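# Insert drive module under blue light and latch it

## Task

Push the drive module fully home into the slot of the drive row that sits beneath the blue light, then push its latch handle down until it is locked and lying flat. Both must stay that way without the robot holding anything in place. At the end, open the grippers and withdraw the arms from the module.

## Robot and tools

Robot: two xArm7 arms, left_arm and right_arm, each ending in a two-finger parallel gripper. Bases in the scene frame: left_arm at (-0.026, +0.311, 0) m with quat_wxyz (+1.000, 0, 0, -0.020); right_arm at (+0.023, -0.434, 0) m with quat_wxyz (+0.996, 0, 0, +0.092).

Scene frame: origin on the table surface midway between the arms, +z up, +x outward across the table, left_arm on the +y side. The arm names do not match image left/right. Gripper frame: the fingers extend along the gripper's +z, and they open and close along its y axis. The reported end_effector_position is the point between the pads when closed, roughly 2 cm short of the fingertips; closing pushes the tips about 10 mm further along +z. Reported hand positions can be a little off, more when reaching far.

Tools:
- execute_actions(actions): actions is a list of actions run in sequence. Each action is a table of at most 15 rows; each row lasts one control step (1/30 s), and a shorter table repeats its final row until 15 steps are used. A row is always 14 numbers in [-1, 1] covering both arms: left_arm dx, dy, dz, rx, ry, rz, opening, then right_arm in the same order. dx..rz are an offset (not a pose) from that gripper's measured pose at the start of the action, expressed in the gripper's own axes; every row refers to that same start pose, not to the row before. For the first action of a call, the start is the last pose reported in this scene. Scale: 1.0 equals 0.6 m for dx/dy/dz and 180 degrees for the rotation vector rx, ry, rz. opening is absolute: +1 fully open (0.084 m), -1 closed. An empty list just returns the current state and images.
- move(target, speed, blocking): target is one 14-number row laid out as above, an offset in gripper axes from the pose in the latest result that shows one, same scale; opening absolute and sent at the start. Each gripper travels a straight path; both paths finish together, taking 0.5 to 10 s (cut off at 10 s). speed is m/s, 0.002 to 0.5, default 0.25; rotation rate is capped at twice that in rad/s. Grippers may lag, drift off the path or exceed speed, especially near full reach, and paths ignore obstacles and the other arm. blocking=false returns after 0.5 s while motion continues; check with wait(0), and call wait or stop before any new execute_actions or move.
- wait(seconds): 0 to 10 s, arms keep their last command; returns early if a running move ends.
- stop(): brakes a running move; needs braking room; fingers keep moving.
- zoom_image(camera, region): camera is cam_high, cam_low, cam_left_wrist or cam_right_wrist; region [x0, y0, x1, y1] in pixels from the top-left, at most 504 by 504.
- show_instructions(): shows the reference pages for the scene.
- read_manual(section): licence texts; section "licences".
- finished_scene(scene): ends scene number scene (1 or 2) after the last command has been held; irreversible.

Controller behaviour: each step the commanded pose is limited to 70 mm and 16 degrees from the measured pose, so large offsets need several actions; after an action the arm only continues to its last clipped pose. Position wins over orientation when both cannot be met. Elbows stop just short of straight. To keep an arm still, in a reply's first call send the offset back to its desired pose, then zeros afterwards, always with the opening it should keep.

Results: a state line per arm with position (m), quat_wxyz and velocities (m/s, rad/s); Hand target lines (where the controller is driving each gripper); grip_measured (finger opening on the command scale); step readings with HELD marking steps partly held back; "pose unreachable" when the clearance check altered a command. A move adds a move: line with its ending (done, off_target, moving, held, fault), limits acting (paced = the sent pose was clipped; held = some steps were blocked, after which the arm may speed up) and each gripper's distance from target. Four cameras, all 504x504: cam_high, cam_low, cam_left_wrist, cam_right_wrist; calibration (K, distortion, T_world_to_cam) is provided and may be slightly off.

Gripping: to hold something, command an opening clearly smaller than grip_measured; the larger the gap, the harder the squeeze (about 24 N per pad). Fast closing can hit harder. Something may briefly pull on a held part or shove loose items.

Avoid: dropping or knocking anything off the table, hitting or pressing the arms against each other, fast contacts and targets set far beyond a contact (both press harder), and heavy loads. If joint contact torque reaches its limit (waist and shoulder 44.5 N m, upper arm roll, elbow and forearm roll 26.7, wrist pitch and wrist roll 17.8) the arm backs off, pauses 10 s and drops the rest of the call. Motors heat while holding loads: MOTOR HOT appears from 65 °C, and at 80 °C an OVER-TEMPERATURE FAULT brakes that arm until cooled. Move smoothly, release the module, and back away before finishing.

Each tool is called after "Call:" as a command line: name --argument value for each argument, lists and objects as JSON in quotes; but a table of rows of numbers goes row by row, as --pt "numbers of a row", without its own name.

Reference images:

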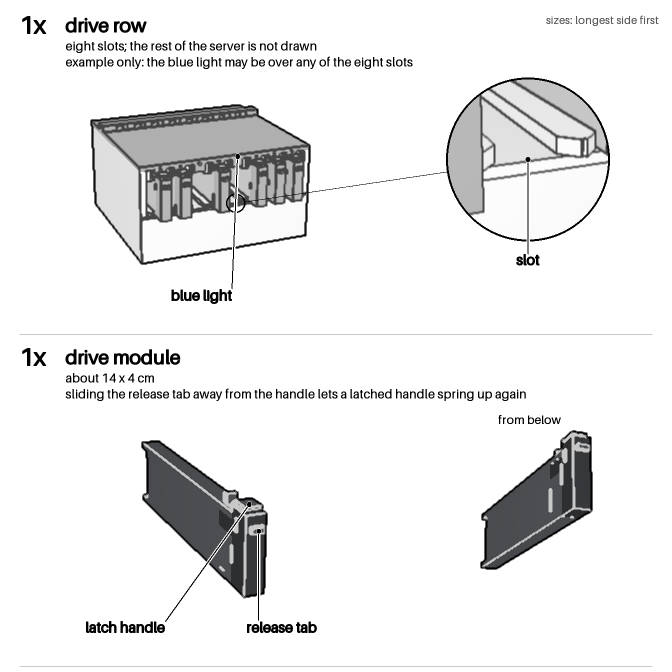

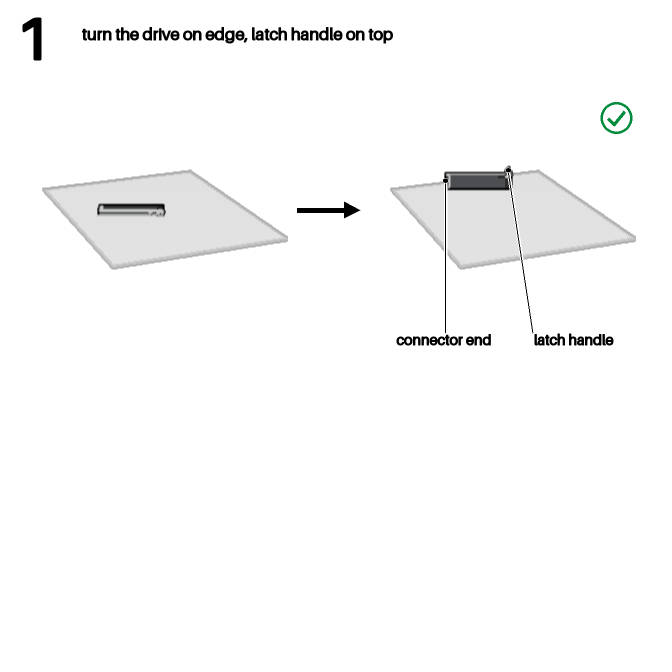

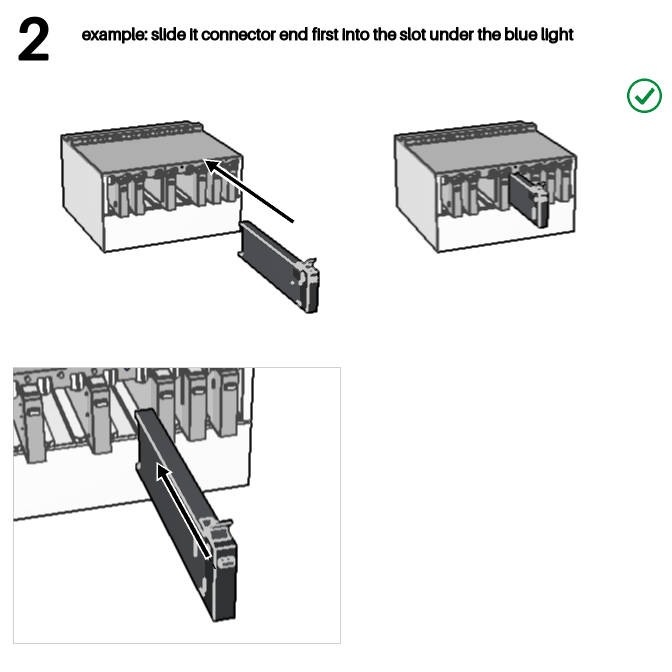

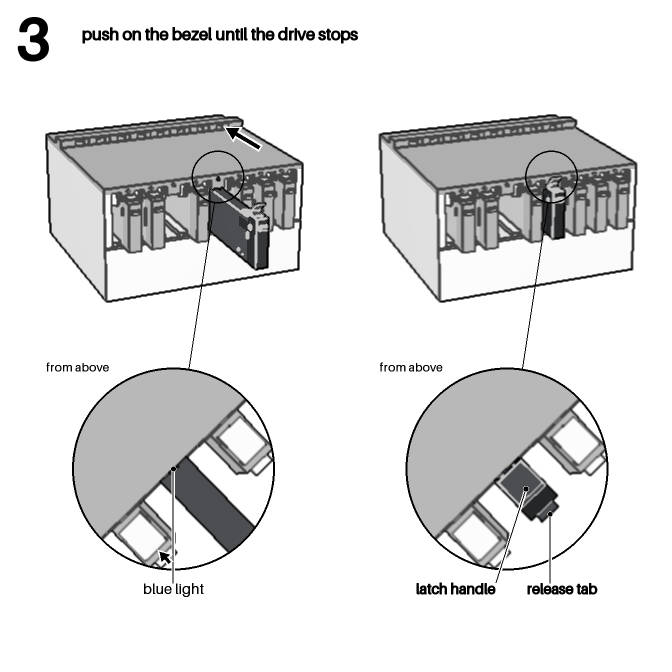

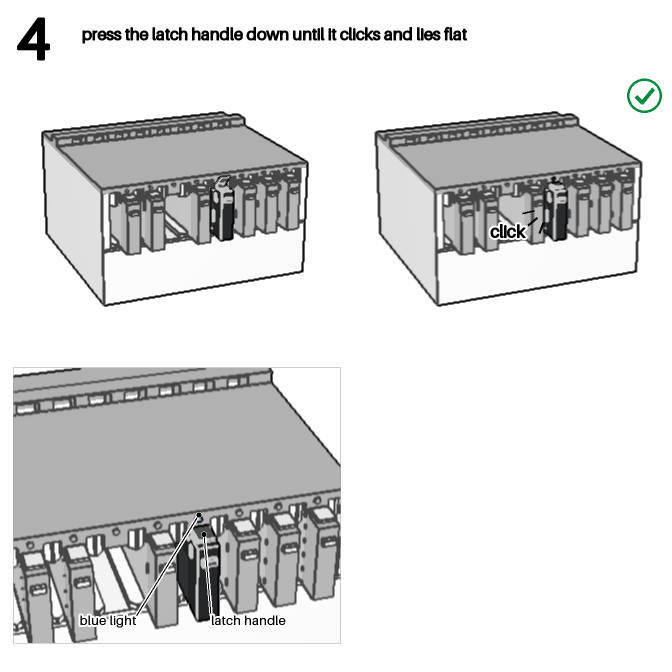

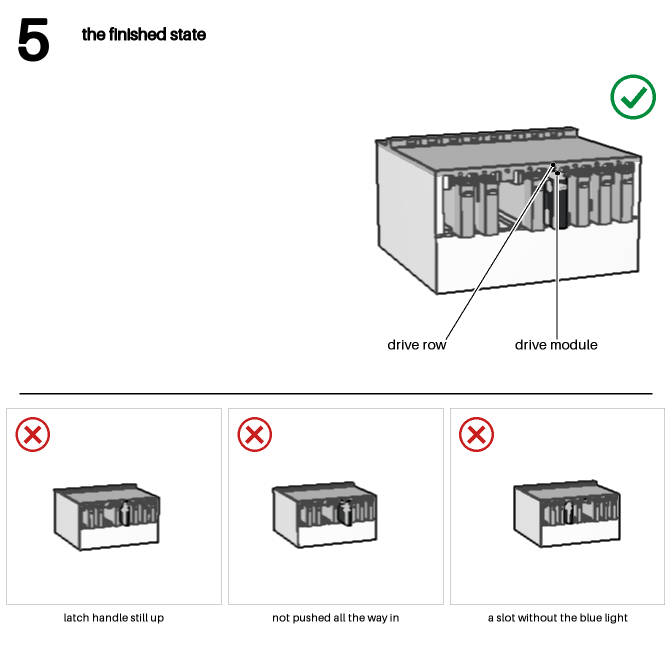

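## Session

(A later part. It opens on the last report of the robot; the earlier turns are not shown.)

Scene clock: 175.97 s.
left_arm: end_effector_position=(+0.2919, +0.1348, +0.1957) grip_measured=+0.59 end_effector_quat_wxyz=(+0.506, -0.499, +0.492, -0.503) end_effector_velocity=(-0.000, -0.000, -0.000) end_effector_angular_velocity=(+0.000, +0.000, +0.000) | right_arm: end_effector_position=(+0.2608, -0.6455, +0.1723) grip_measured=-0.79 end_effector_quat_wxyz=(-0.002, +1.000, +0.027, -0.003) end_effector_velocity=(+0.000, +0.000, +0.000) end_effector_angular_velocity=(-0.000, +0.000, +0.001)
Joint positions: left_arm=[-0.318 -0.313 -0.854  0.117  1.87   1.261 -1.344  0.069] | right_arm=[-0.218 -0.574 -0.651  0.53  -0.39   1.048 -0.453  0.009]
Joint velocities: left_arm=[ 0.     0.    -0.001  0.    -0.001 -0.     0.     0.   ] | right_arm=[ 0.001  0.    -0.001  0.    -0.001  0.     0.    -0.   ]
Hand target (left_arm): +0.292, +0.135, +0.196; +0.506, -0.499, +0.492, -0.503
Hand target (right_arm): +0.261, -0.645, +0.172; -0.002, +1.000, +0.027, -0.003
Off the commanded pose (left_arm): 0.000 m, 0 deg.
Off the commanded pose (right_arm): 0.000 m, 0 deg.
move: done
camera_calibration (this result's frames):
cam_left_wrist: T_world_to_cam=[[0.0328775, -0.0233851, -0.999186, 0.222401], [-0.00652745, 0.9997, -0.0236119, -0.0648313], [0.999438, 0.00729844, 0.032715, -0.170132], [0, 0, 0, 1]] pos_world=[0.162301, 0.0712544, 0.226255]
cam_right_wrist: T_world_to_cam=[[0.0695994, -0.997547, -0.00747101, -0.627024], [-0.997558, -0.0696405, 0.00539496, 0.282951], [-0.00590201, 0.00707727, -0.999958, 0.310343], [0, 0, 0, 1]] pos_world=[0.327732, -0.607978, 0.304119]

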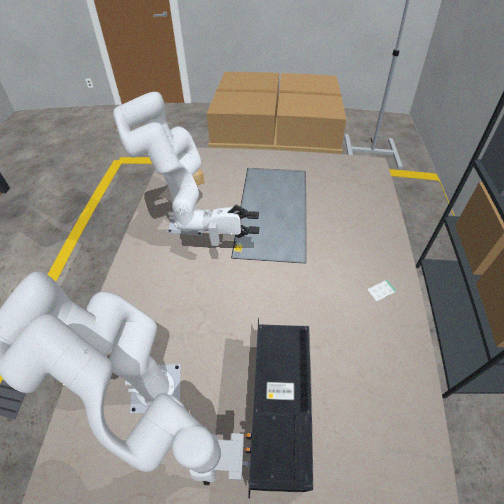

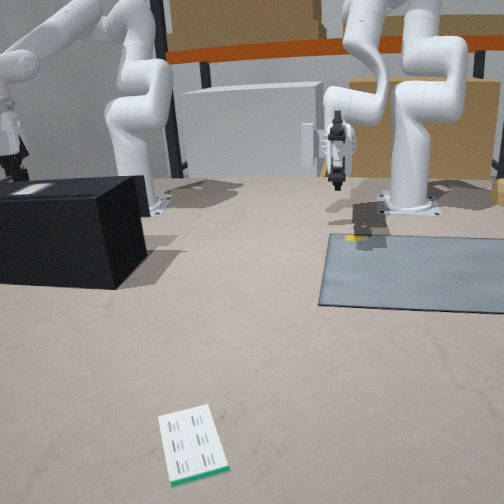

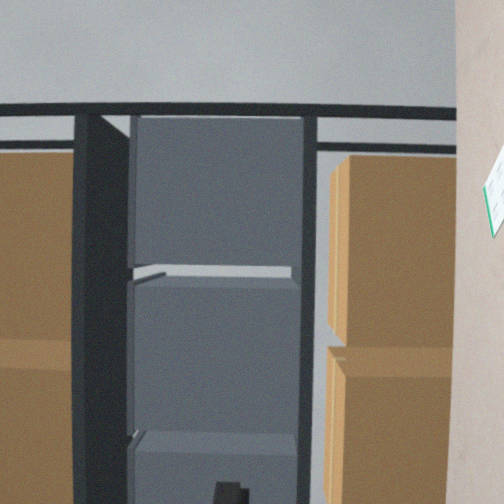

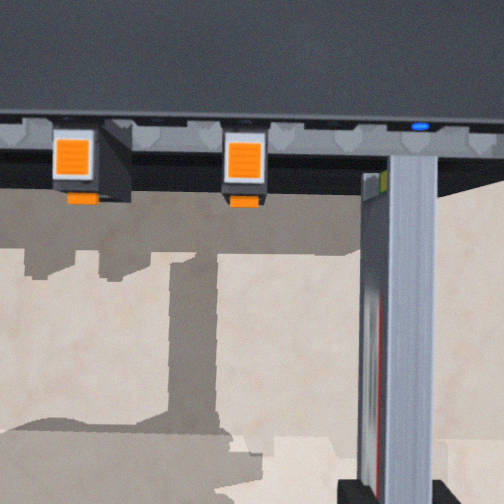

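Call:
move --target '[0.0,0,0,0,0,0,0.6,0.0,0.0015,0.009,0,0,0,-1]' --speed 0.02

Call:
move --target '[0.0,0,0,0,0,0,0.6,0.04,0,0,0,0,0,-1]' --speed 0.02

Scene clock: 182.03 s.
left_arm: end_effector_position=(+0.2919, +0.1348, +0.1957) grip_measured=+0.59 end_effector_quat_wxyz=(+0.506, -0.499, +0.492, -0.503) end_effector_velocity=(+0.000, +0.000, +0.001) end_effector_angular_velocity=(-0.000, -0.001, +0.000) | right_arm: end_effector_position=(+0.2608, -0.6464, +0.1670) grip_measured=-0.79 end_effector_quat_wxyz=(-0.002, +1.000, +0.027, -0.003) end_effector_velocity=(+0.001, -0.000, +0.001) end_effector_angular_velocity=(-0.002, -0.003, +0.002)
Joint positions: left_arm=[-0.318 -0.313 -0.854  0.117  1.87   1.261 -1.344  0.069] | right_arm=[-0.217 -0.563 -0.66   0.522 -0.392  1.028 -0.455  0.009]
Joint velocities: left_arm=[-0.    -0.001  0.002  0.     0.001  0.     0.    -0.   ] | right_arm=[ 0.    -0.001  0.002  0.001  0.001 -0.001 -0.001 -0.   ]
Hand target (left_arm): +0.292, +0.135, +0.196; +0.506, -0.499, +0.492, -0.503
Hand target (right_arm): +0.261, -0.646, +0.167; -0.002, +1.000, +0.027, -0.003
Off the commanded pose (left_arm): 0.000 m, 0 deg.
Off the commanded pose (right_arm): 0.000 m, 0 deg.
move: done
camera_calibration (this result's frames):
cam_left_wrist: T_world_to_cam=[[0.0328773, -0.0233851, -0.999186, 0.222401], [-0.00652748, 0.9997, -0.023612, -0.0648313], [0.999438, 0.00729846, 0.0327148, -0.170132], [0, 0, 0, 1]] pos_world=[0.162301, 0.0712544, 0.226255]
cam_right_wrist: T_world_to_cam=[[0.0696313, -0.997545, -0.00742509, -0.627949], [-0.997556, -0.0696719, 0.00535928, 0.282934], [-0.00586345, 0.00703376, -0.999958, 0.304941], [0, 0, 0, 1]] pos_world=[0.327755, -0.60884, 0.29875]

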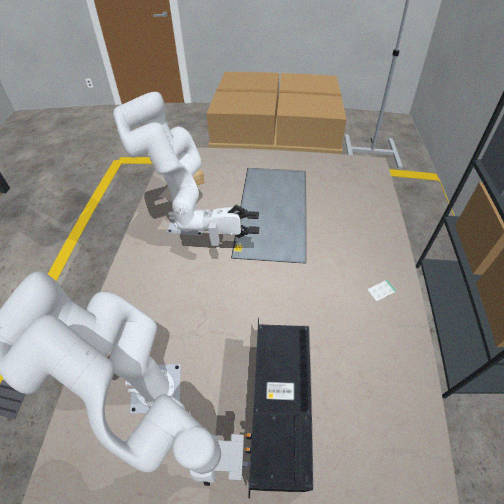

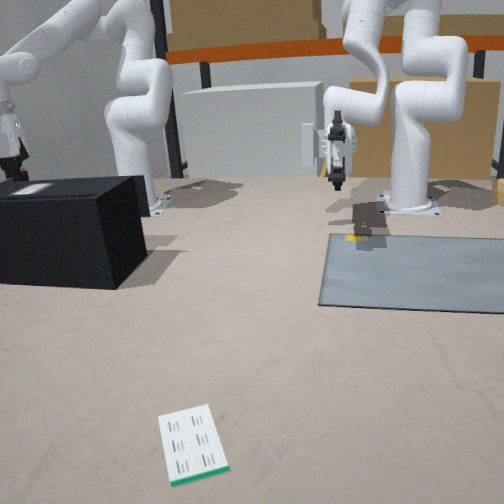

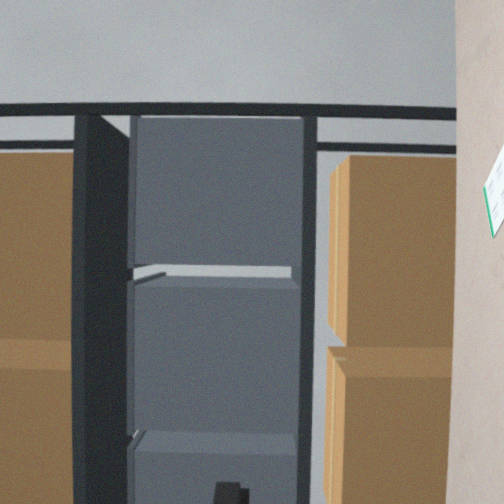

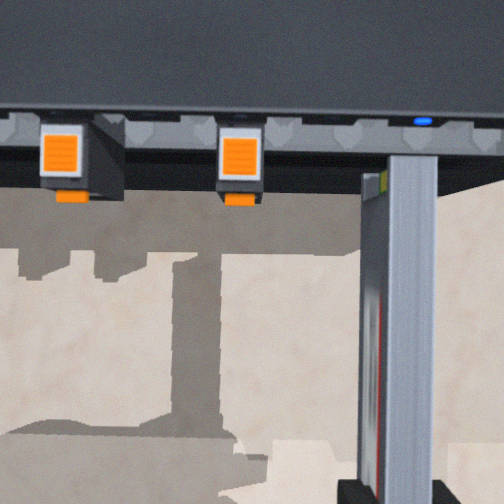

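Scene clock: 183.47 s.
left_arm: end_effector_position=(+0.2919, +0.1348, +0.1957) grip_measured=+0.59 end_effector_quat_wxyz=(+0.506, -0.499, +0.492, -0.503) end_effector_velocity=(+0.000, +0.000, +0.001) end_effector_angular_velocity=(-0.001, -0.002, +0.001) | right_arm: end_effector_position=(+0.2840, -0.6449, +0.1666) grip_measured=-0.79 end_effector_quat_wxyz=(-0.003, +1.000, +0.027, -0.004) end_effector_velocity=(+0.000, +0.001, -0.000) end_effector_angular_velocity=(+0.001, -0.000, +0.002)
Joint positions: left_arm=[-0.318 -0.313 -0.854  0.117  1.87   1.261 -1.344  0.069] | right_arm=[-0.16  -0.484 -0.67   0.571 -0.351  1.001 -0.444  0.009]
Joint velocities: left_arm=[-0.    -0.002  0.001 -0.     0.     0.    -0.001 -0.   ] | right_arm=[ 0.004 -0.001 -0.001  0.     0.     0.001  0.001  0.   ]
Hand target (left_arm): +0.292, +0.135, +0.196; +0.506, -0.499, +0.492, -0.503
Hand target (right_arm): +0.285, -0.645, +0.167; -0.002, +1.000, +0.027, -0.003
Off the commanded pose (left_arm): 0.000 m, 0 deg.
Off the commanded pose (right_arm): 0.001 m, 0 deg.
move: done
camera_calibration (this result's frames):
cam_left_wrist: T_world_to_cam=[[0.0328774, -0.0233853, -0.999186, 0.222401], [-0.00652754, 0.9997, -0.0236121, -0.0648312], [0.999438, 0.00729853, 0.0327149, -0.170132], [0, 0, 0, 1]] pos_world=[0.162301, 0.0712544, 0.226255]
cam_right_wrist: T_world_to_cam=[[0.0694978, -0.997547, -0.00841636, -0.627904], [-0.997545, -0.0695653, 0.00801071, 0.30583], [-0.00857654, 0.00783897, -0.999932, 0.306009], [0, 0, 0, 1]] pos_world=[0.351342, -0.607487, 0.298253]

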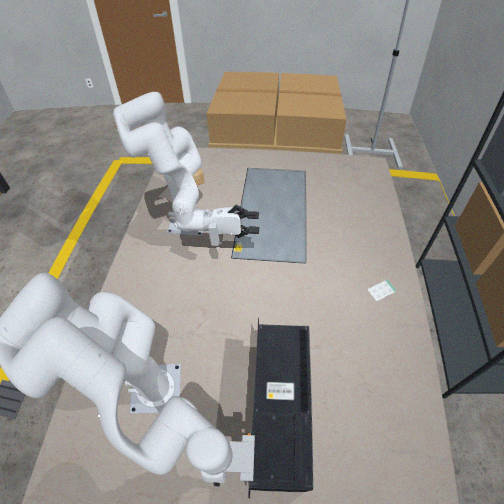

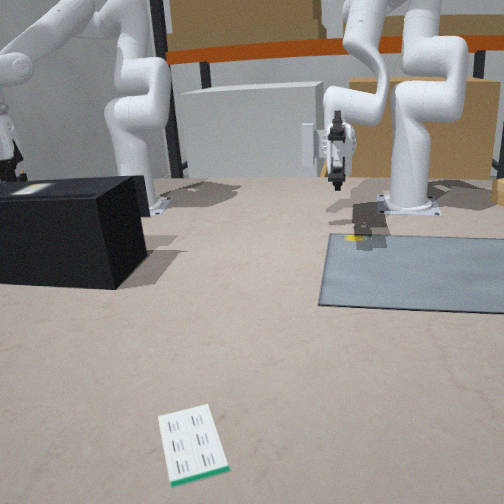

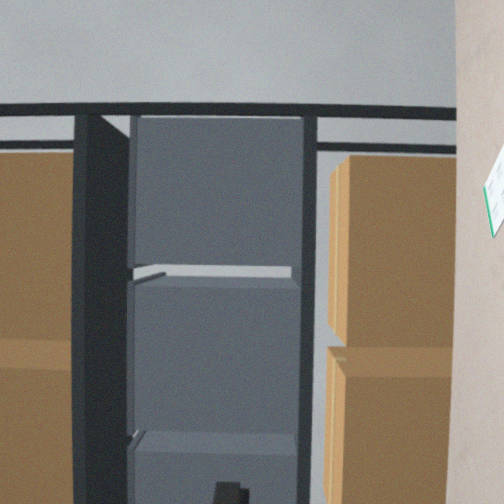

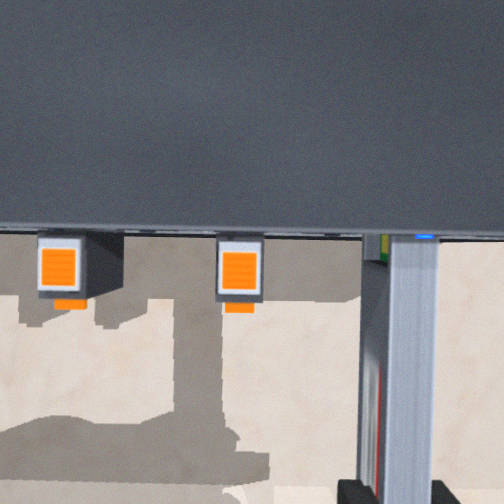

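Call:
move --target '[0.0,0,0,0,0,0,0.6,0.075,0,0,0,0,0,-1]' --speed 0.02

Scene clock: 191.93 s.
left_arm: end_effector_position=(+0.2919, +0.1348, +0.1957) grip_measured=+0.59 end_effector_quat_wxyz=(+0.506, -0.499, +0.492, -0.503) end_effector_velocity=(+0.000, -0.000, +0.000) end_effector_angular_velocity=(+0.000, -0.001, -0.000) | right_arm: end_effector_position=(+0.3288, -0.6425, +0.1663) grip_measured=-0.79 end_effector_quat_wxyz=(-0.002, +1.000, +0.027, -0.005) end_effector_velocity=(-0.000, +0.000, -0.000) end_effector_angular_velocity=(+0.003, -0.001, -0.003)
Joint positions: left_arm=[-0.318 -0.313 -0.854  0.117  1.87   1.261 -1.344  0.069] | right_arm=[-0.065 -0.33  -0.689  0.674 -0.256  0.959 -0.446  0.009]
Joint velocities: left_arm=[ 0.    -0.001  0.001 -0.     0.002 -0.     0.    -0.   ] | right_arm=[ 0.     0.    -0.001  0.     0.003  0.     0.    -0.   ]
Hand target (left_arm): +0.292, +0.135, +0.196; +0.506, -0.499, +0.492, -0.503
Hand target (right_arm): +0.329, -0.643, +0.166; -0.002, +1.000, +0.027, -0.004
Off the commanded pose (left_arm): 0.000 m, 0 deg.
Off the commanded pose (right_arm): 0.000 m, 0 deg.
move: done
camera_calibration (this result's frames):
cam_left_wrist: T_world_to_cam=[[0.0328775, -0.0233852, -0.999186, 0.222401], [-0.00652754, 0.9997, -0.023612, -0.0648312], [0.999438, 0.00729853, 0.032715, -0.170132], [0, 0, 0, 1]] pos_world=[0.162301, 0.0712544, 0.226255]
cam_right_wrist: T_world_to_cam=[[0.0696916, -0.997536, -0.00803097, -0.628766], [-0.997527, -0.0697601, 0.00858958, 0.350454], [-0.00912866, 0.00741248, -0.999931, 0.305931], [0, 0, 0, 1]] pos_world=[0.396199, -0.605036, 0.29785]

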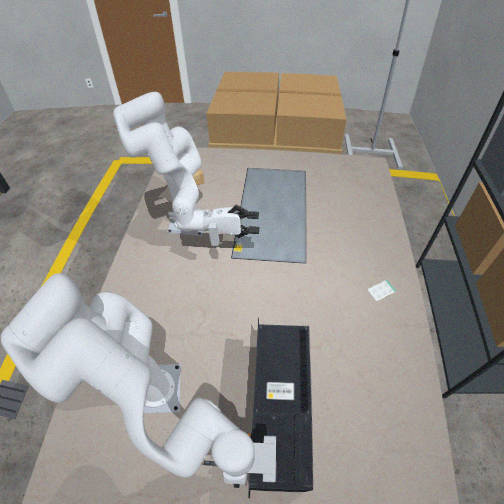

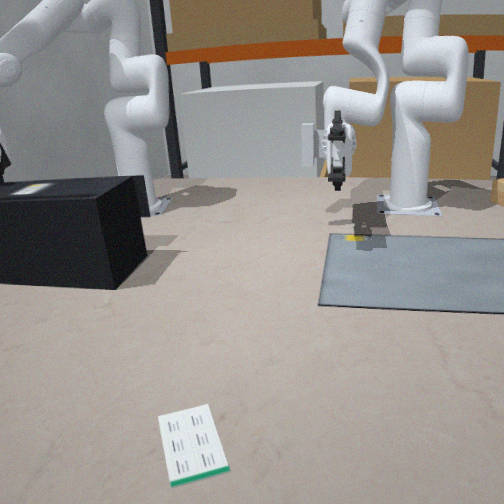

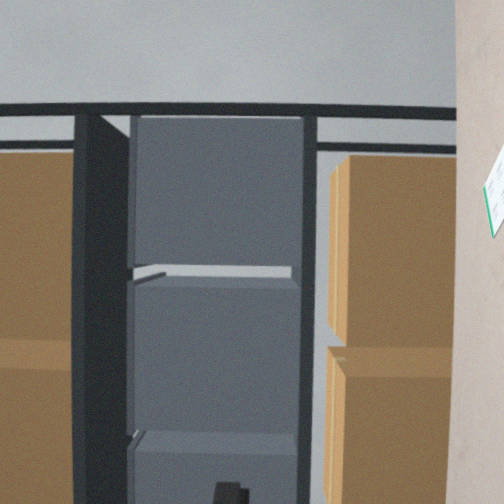

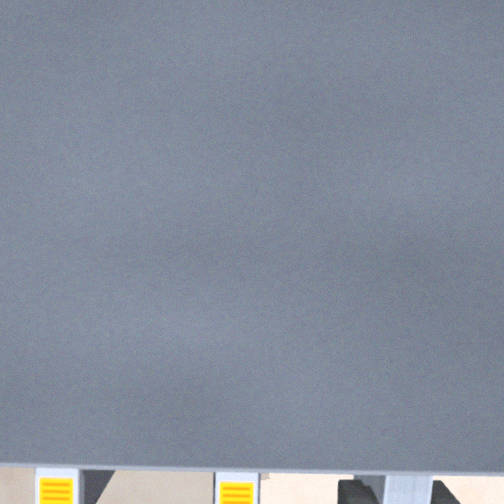

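Call:
move --target '[0.0,0,0,0,0,0,0.6,0,0,0,0,0,0,-0.45]'

Call:
move --target '[0.0,0,0,0,0,0,0.6,0,0,-0.12,0,0,0,-0.45]' --speed 0.1

Call:
move --target '[0.0,0,0,0,0,0,0.6,-0.17,0,0,0,0,0,-1]' --speed 0.15

Scene clock: 199.23 s.
left_arm: end_effector_position=(+0.2919, +0.1348, +0.1957) grip_measured=+0.59 end_effector_quat_wxyz=(+0.506, -0.499, +0.492, -0.503) end_effector_velocity=(+0.000, +0.000, -0.000) end_effector_angular_velocity=(+0.002, +0.000, +0.001) | right_arm: end_effector_position=(+0.3289, -0.6425, +0.1664) grip_measured=-0.47 end_effector_quat_wxyz=(-0.002, +1.000, +0.027, -0.004) end_effector_velocity=(-0.001, -0.000, -0.001) end_effector_angular_velocity=(+0.002, +0.003, -0.002)
Joint positions: left_arm=[-0.318 -0.313 -0.854  0.117  1.87   1.261 -1.344  0.069] | right_arm=[-0.068 -0.329 -0.686  0.674 -0.254  0.958 -0.447  0.024]
Joint velocities: left_arm=[ 0.     0.    -0.    -0.    -0.001  0.     0.002  0.   ] | right_arm=[ 0.     0.001 -0.003 -0.001 -0.     0.001  0.    -0.   ]
Hand target (left_arm): +0.292, +0.135, +0.196; +0.506, -0.499, +0.492, -0.503
Hand target (right_arm): +0.329, -0.643, +0.166; -0.002, +1.000, +0.027, -0.005
Off the commanded pose (left_arm): 0.000 m, 0 deg.
Off the commanded pose (right_arm): 0.000 m, 0 deg.
move: done
camera_calibration (this result's frames):
cam_left_wrist: T_world_to_cam=[[0.0328774, -0.023385, -0.999186, 0.222401], [-0.00652751, 0.9997, -0.0236119, -0.0648313], [0.999438, 0.00729849, 0.0327149, -0.170132], [0, 0, 0, 1]] pos_world=[0.162301, 0.0712544, 0.226255]
cam_right_wrist: T_world_to_cam=[[0.0698667, -0.997525, -0.00789156, -0.62883], [-0.997518, -0.0699315, 0.00824817, 0.350528], [-0.00877963, 0.0072957, -0.999935, 0.305846], [0, 0, 0, 1]] pos_world=[0.396277, -0.604992, 0.297973]

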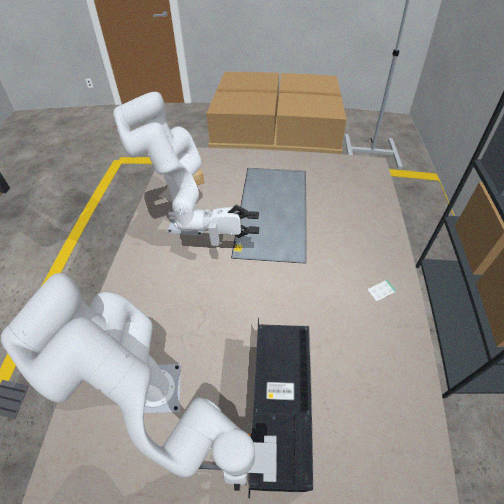

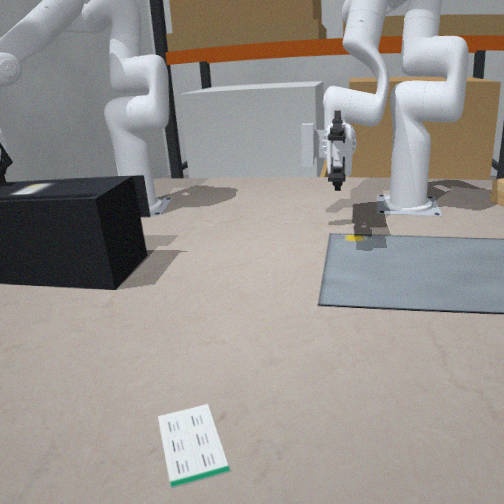

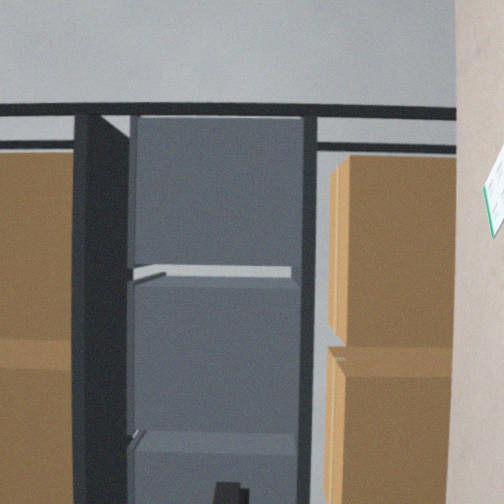

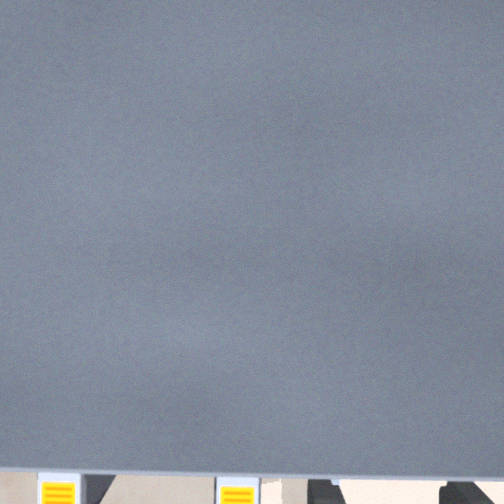

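Scene clock: 200.27 s.
left_arm: end_effector_position=(+0.2919, +0.1348, +0.1957) grip_measured=+0.59 end_effector_quat_wxyz=(+0.506, -0.499, +0.492, -0.503) end_effector_velocity=(-0.000, -0.000, -0.000) end_effector_angular_velocity=(+0.001, +0.000, -0.001) | right_arm: end_effector_position=(+0.3293, -0.6429, +0.2378) grip_measured=-0.47 end_effector_quat_wxyz=(-0.003, +1.000, +0.027, -0.005) end_effector_velocity=(+0.000, -0.000, +0.001) end_effector_angular_velocity=(-0.000, -0.002, -0.001)
Joint positions: left_arm=[-0.318 -0.313 -0.854  0.117  1.87   1.261 -1.344  0.069] | right_arm=[-0.076 -0.419 -0.623  0.819 -0.259  1.189 -0.425  0.024]
Joint velocities: left_arm=[ 0.     0.    -0.     0.     0.001 -0.     0.001  0.   ] | right_arm=[-0.001 -0.     0.001  0.003  0.001  0.001  0.     0.   ]
Hand target (left_arm): +0.292, +0.135, +0.196; +0.506, -0.499, +0.492, -0.503
Hand target (right_arm): +0.330, -0.643, +0.238; -0.002, +1.000, +0.027, -0.004
Off the commanded pose (left_arm): 0.000 m, 0 deg.
Off the commanded pose (right_arm): 0.001 m, 0 deg.
move: done
camera_calibration (this result's frames):
cam_left_wrist: T_world_to_cam=[[0.0328773, -0.0233849, -0.999186, 0.222401], [-0.00652744, 0.9997, -0.0236117, -0.0648314], [0.999438, 0.00729842, 0.0327148, -0.170132], [0, 0, 0, 1]] pos_world=[0.162301, 0.0712544, 0.226255]
cam_right_wrist: T_world_to_cam=[[0.0694549, -0.99755, -0.00841855, -0.628435], [-0.997535, -0.0695334, 0.00940901, 0.350234], [-0.00997132, 0.0077443, -0.99992, 0.377979], [0, 0, 0, 1]] pos_world=[0.396788, -0.605469, 0.369363]

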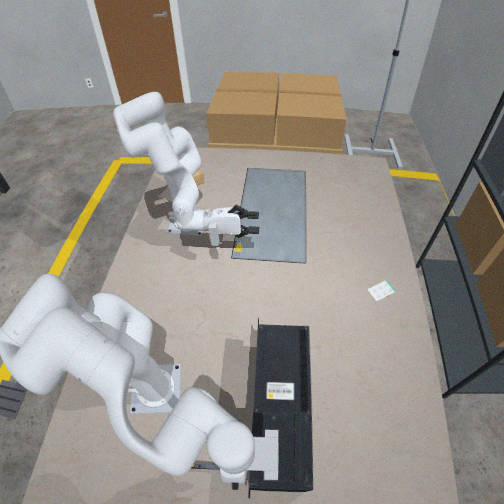

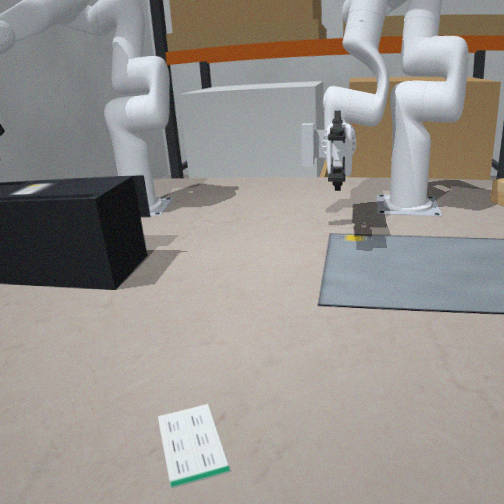

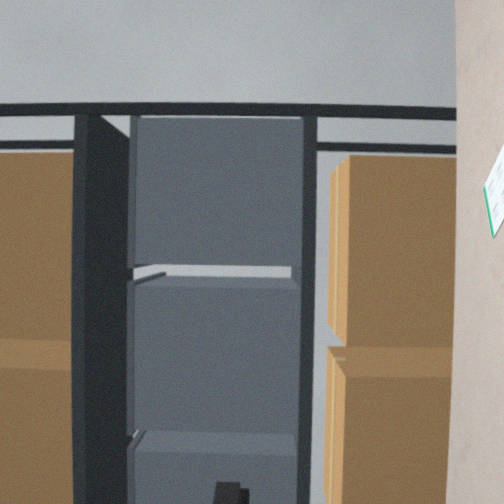

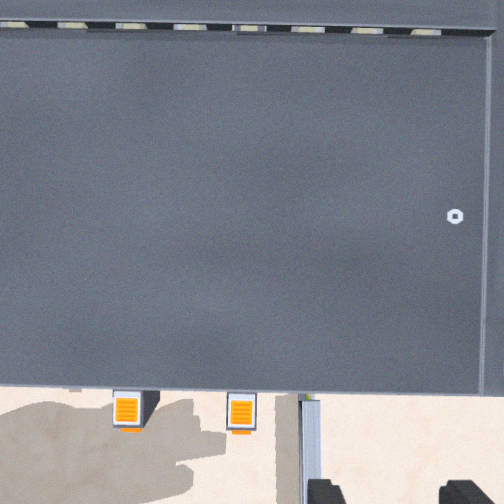

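Scene clock: 201.33 s.
left_arm: end_effector_position=(+0.2919, +0.1348, +0.1957) grip_measured=+0.59 end_effector_quat_wxyz=(+0.506, -0.499, +0.492, -0.503) end_effector_velocity=(-0.000, -0.000, -0.000) end_effector_angular_velocity=(-0.001, +0.001, -0.001) | right_arm: end_effector_position=(+0.2276, -0.6479, +0.2384) grip_measured=-1.00 end_effector_quat_wxyz=(-0.003, +1.000, +0.027, -0.005) end_effector_velocity=(-0.001, -0.000, -0.000) end_effector_angular_velocity=(-0.000, +0.001, +0.001)
Joint positions: left_arm=[-0.318 -0.313 -0.854  0.117  1.87   1.261 -1.344  0.069] | right_arm=[-0.248 -0.755 -0.592  0.625 -0.406  1.323 -0.464  0.   ]
Joint velocities: left_arm=[-0.     0.001 -0.001  0.    -0.001 -0.    -0.001 -0.   ] | right_arm=[-0.003 -0.001  0.001 -0.001 -0.     0.001 -0.002  0.   ]
Hand target (left_arm): +0.292, +0.135, +0.196; +0.506, -0.499, +0.492, -0.503
Hand target (right_arm): +0.227, -0.648, +0.239; -0.003, +1.000, +0.027, -0.005
Off the commanded pose (left_arm): 0.000 m, 0 deg.
Off the commanded pose (right_arm): 0.001 m, 0 deg.
move: done
camera_calibration (this result's frames):
cam_left_wrist: T_world_to_cam=[[0.0328771, -0.0233849, -0.999186, 0.222401], [-0.00652751, 0.9997, -0.0236117, -0.0648314], [0.999438, 0.00729848, 0.0327146, -0.170132], [0, 0, 0, 1]] pos_world=[0.162301, 0.0712544, 0.226255]
cam_right_wrist: T_world_to_cam=[[0.0702032, -0.997486, -0.00966309, -0.626248], [-0.997478, -0.0702978, 0.00982511, 0.247878], [-0.0104797, 0.00894896, -0.999905, 0.378513], [0, 0, 0, 1]] pos_world=[0.295184, -0.610636, 0.36999]

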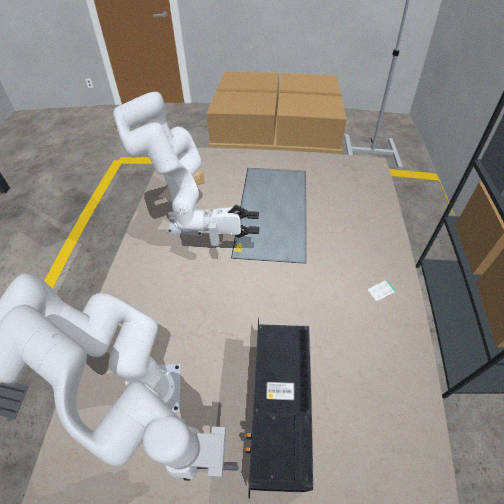

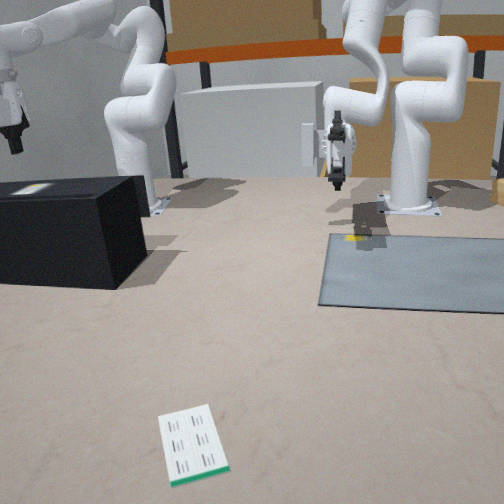

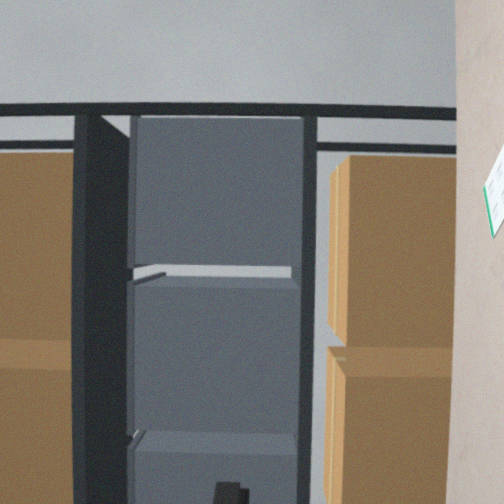

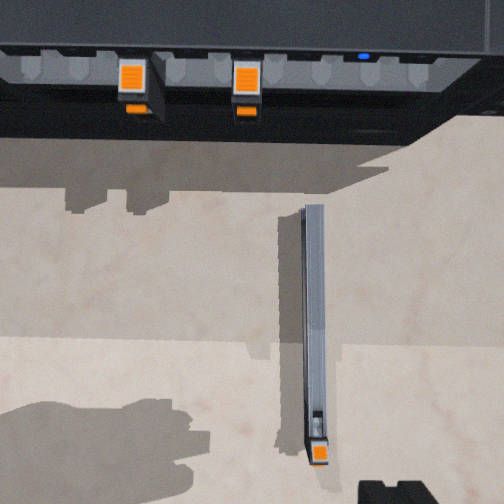

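Call:
move --target '[0,0,0,0,0,0,0.6,0,0,0.28,0,0,0,0]' --speed 0.15

Scene clock: 208.17 s.
left_arm: end_effector_position=(+0.2919, +0.1348, +0.1957) grip_measured=+0.59 end_effector_quat_wxyz=(+0.506, -0.499, +0.492, -0.503) end_effector_velocity=(+0.000, +0.000, +0.000) end_effector_angular_velocity=(-0.002, -0.000, +0.000) | right_arm: end_effector_position=(+0.2262, -0.6468, +0.0709) grip_measured=-0.01 end_effector_quat_wxyz=(-0.003, +1.000, +0.028, -0.005) end_effector_velocity=(-0.001, +0.002, -0.002) end_effector_angular_velocity=(+0.004, +0.004, +0.001)
Joint positions: left_arm=[-0.318 -0.313 -0.854  0.117  1.87   1.261 -1.344  0.069] | right_arm=[-0.198 -0.431 -0.882  0.325 -0.536  0.693 -0.472  0.044]
Joint velocities: left_arm=[ 0.001 -0.    -0.    -0.    -0.    -0.    -0.002  0.   ] | right_arm=[ 0.001  0.003 -0.003 -0.004  0.    -0.001 -0.001 -0.   ]
Hand target (left_arm): +0.292, +0.135, +0.196; +0.506, -0.499, +0.492, -0.503
Hand target (right_arm): +0.226, -0.647, +0.071; -0.003, +1.000, +0.028, -0.005
Off the commanded pose (left_arm): 0.000 m, 0 deg.
Off the commanded pose (right_arm): 0.001 m, 0 deg.
move: done
camera_calibration (this result's frames):
cam_left_wrist: T_world_to_cam=[[0.0328771, -0.023385, -0.999186, 0.222401], [-0.00652772, 0.9997, -0.0236118, -0.0648313], [0.999438, 0.00729869, 0.0327146, -0.170132], [0, 0, 0, 1]] pos_world=[0.162301, 0.0712545, 0.226255]
cam_right_wrist: T_world_to_cam=[[0.0710528, -0.997433, -0.00883288, -0.626788], [-0.997427, -0.0711316, 0.00895296, 0.247668], [-0.00955828, 0.00817401, -0.999921, 0.210231], [0, 0, 0, 1]] pos_world=[0.293575, -0.609281, 0.202461]

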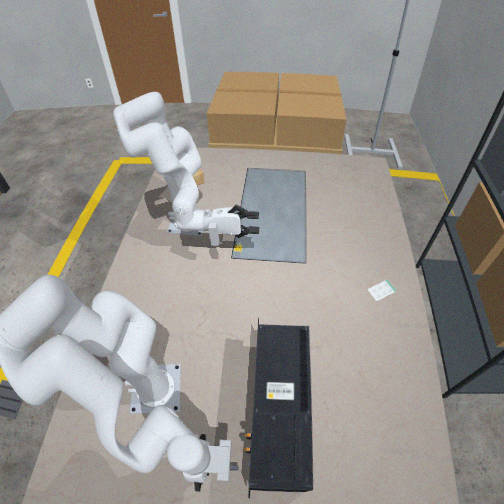

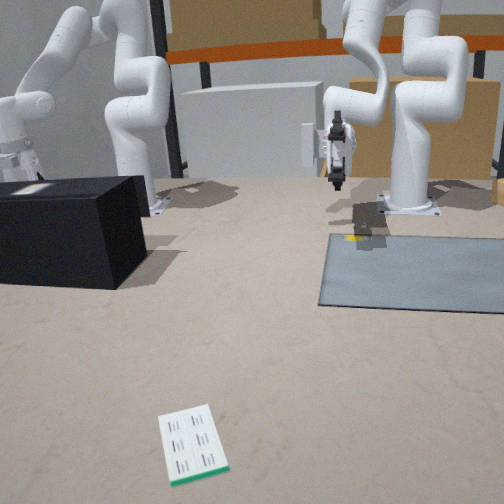

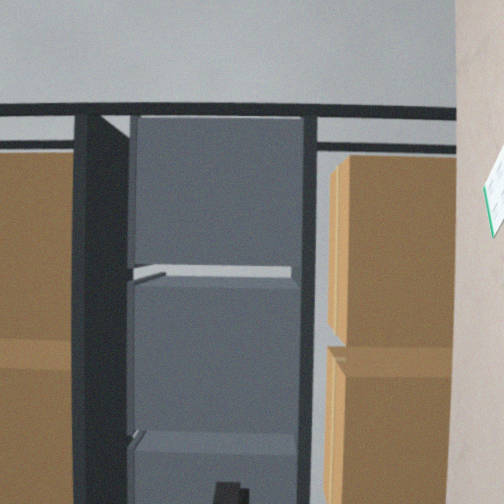

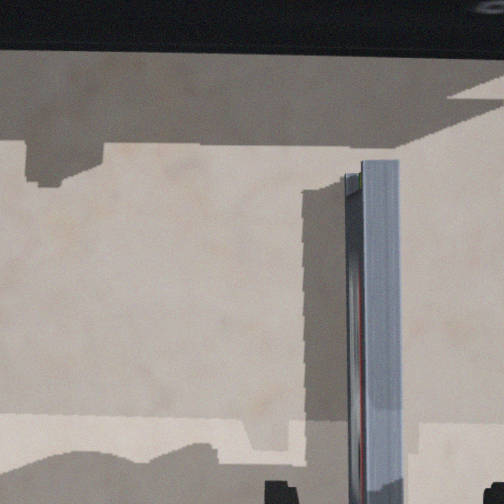

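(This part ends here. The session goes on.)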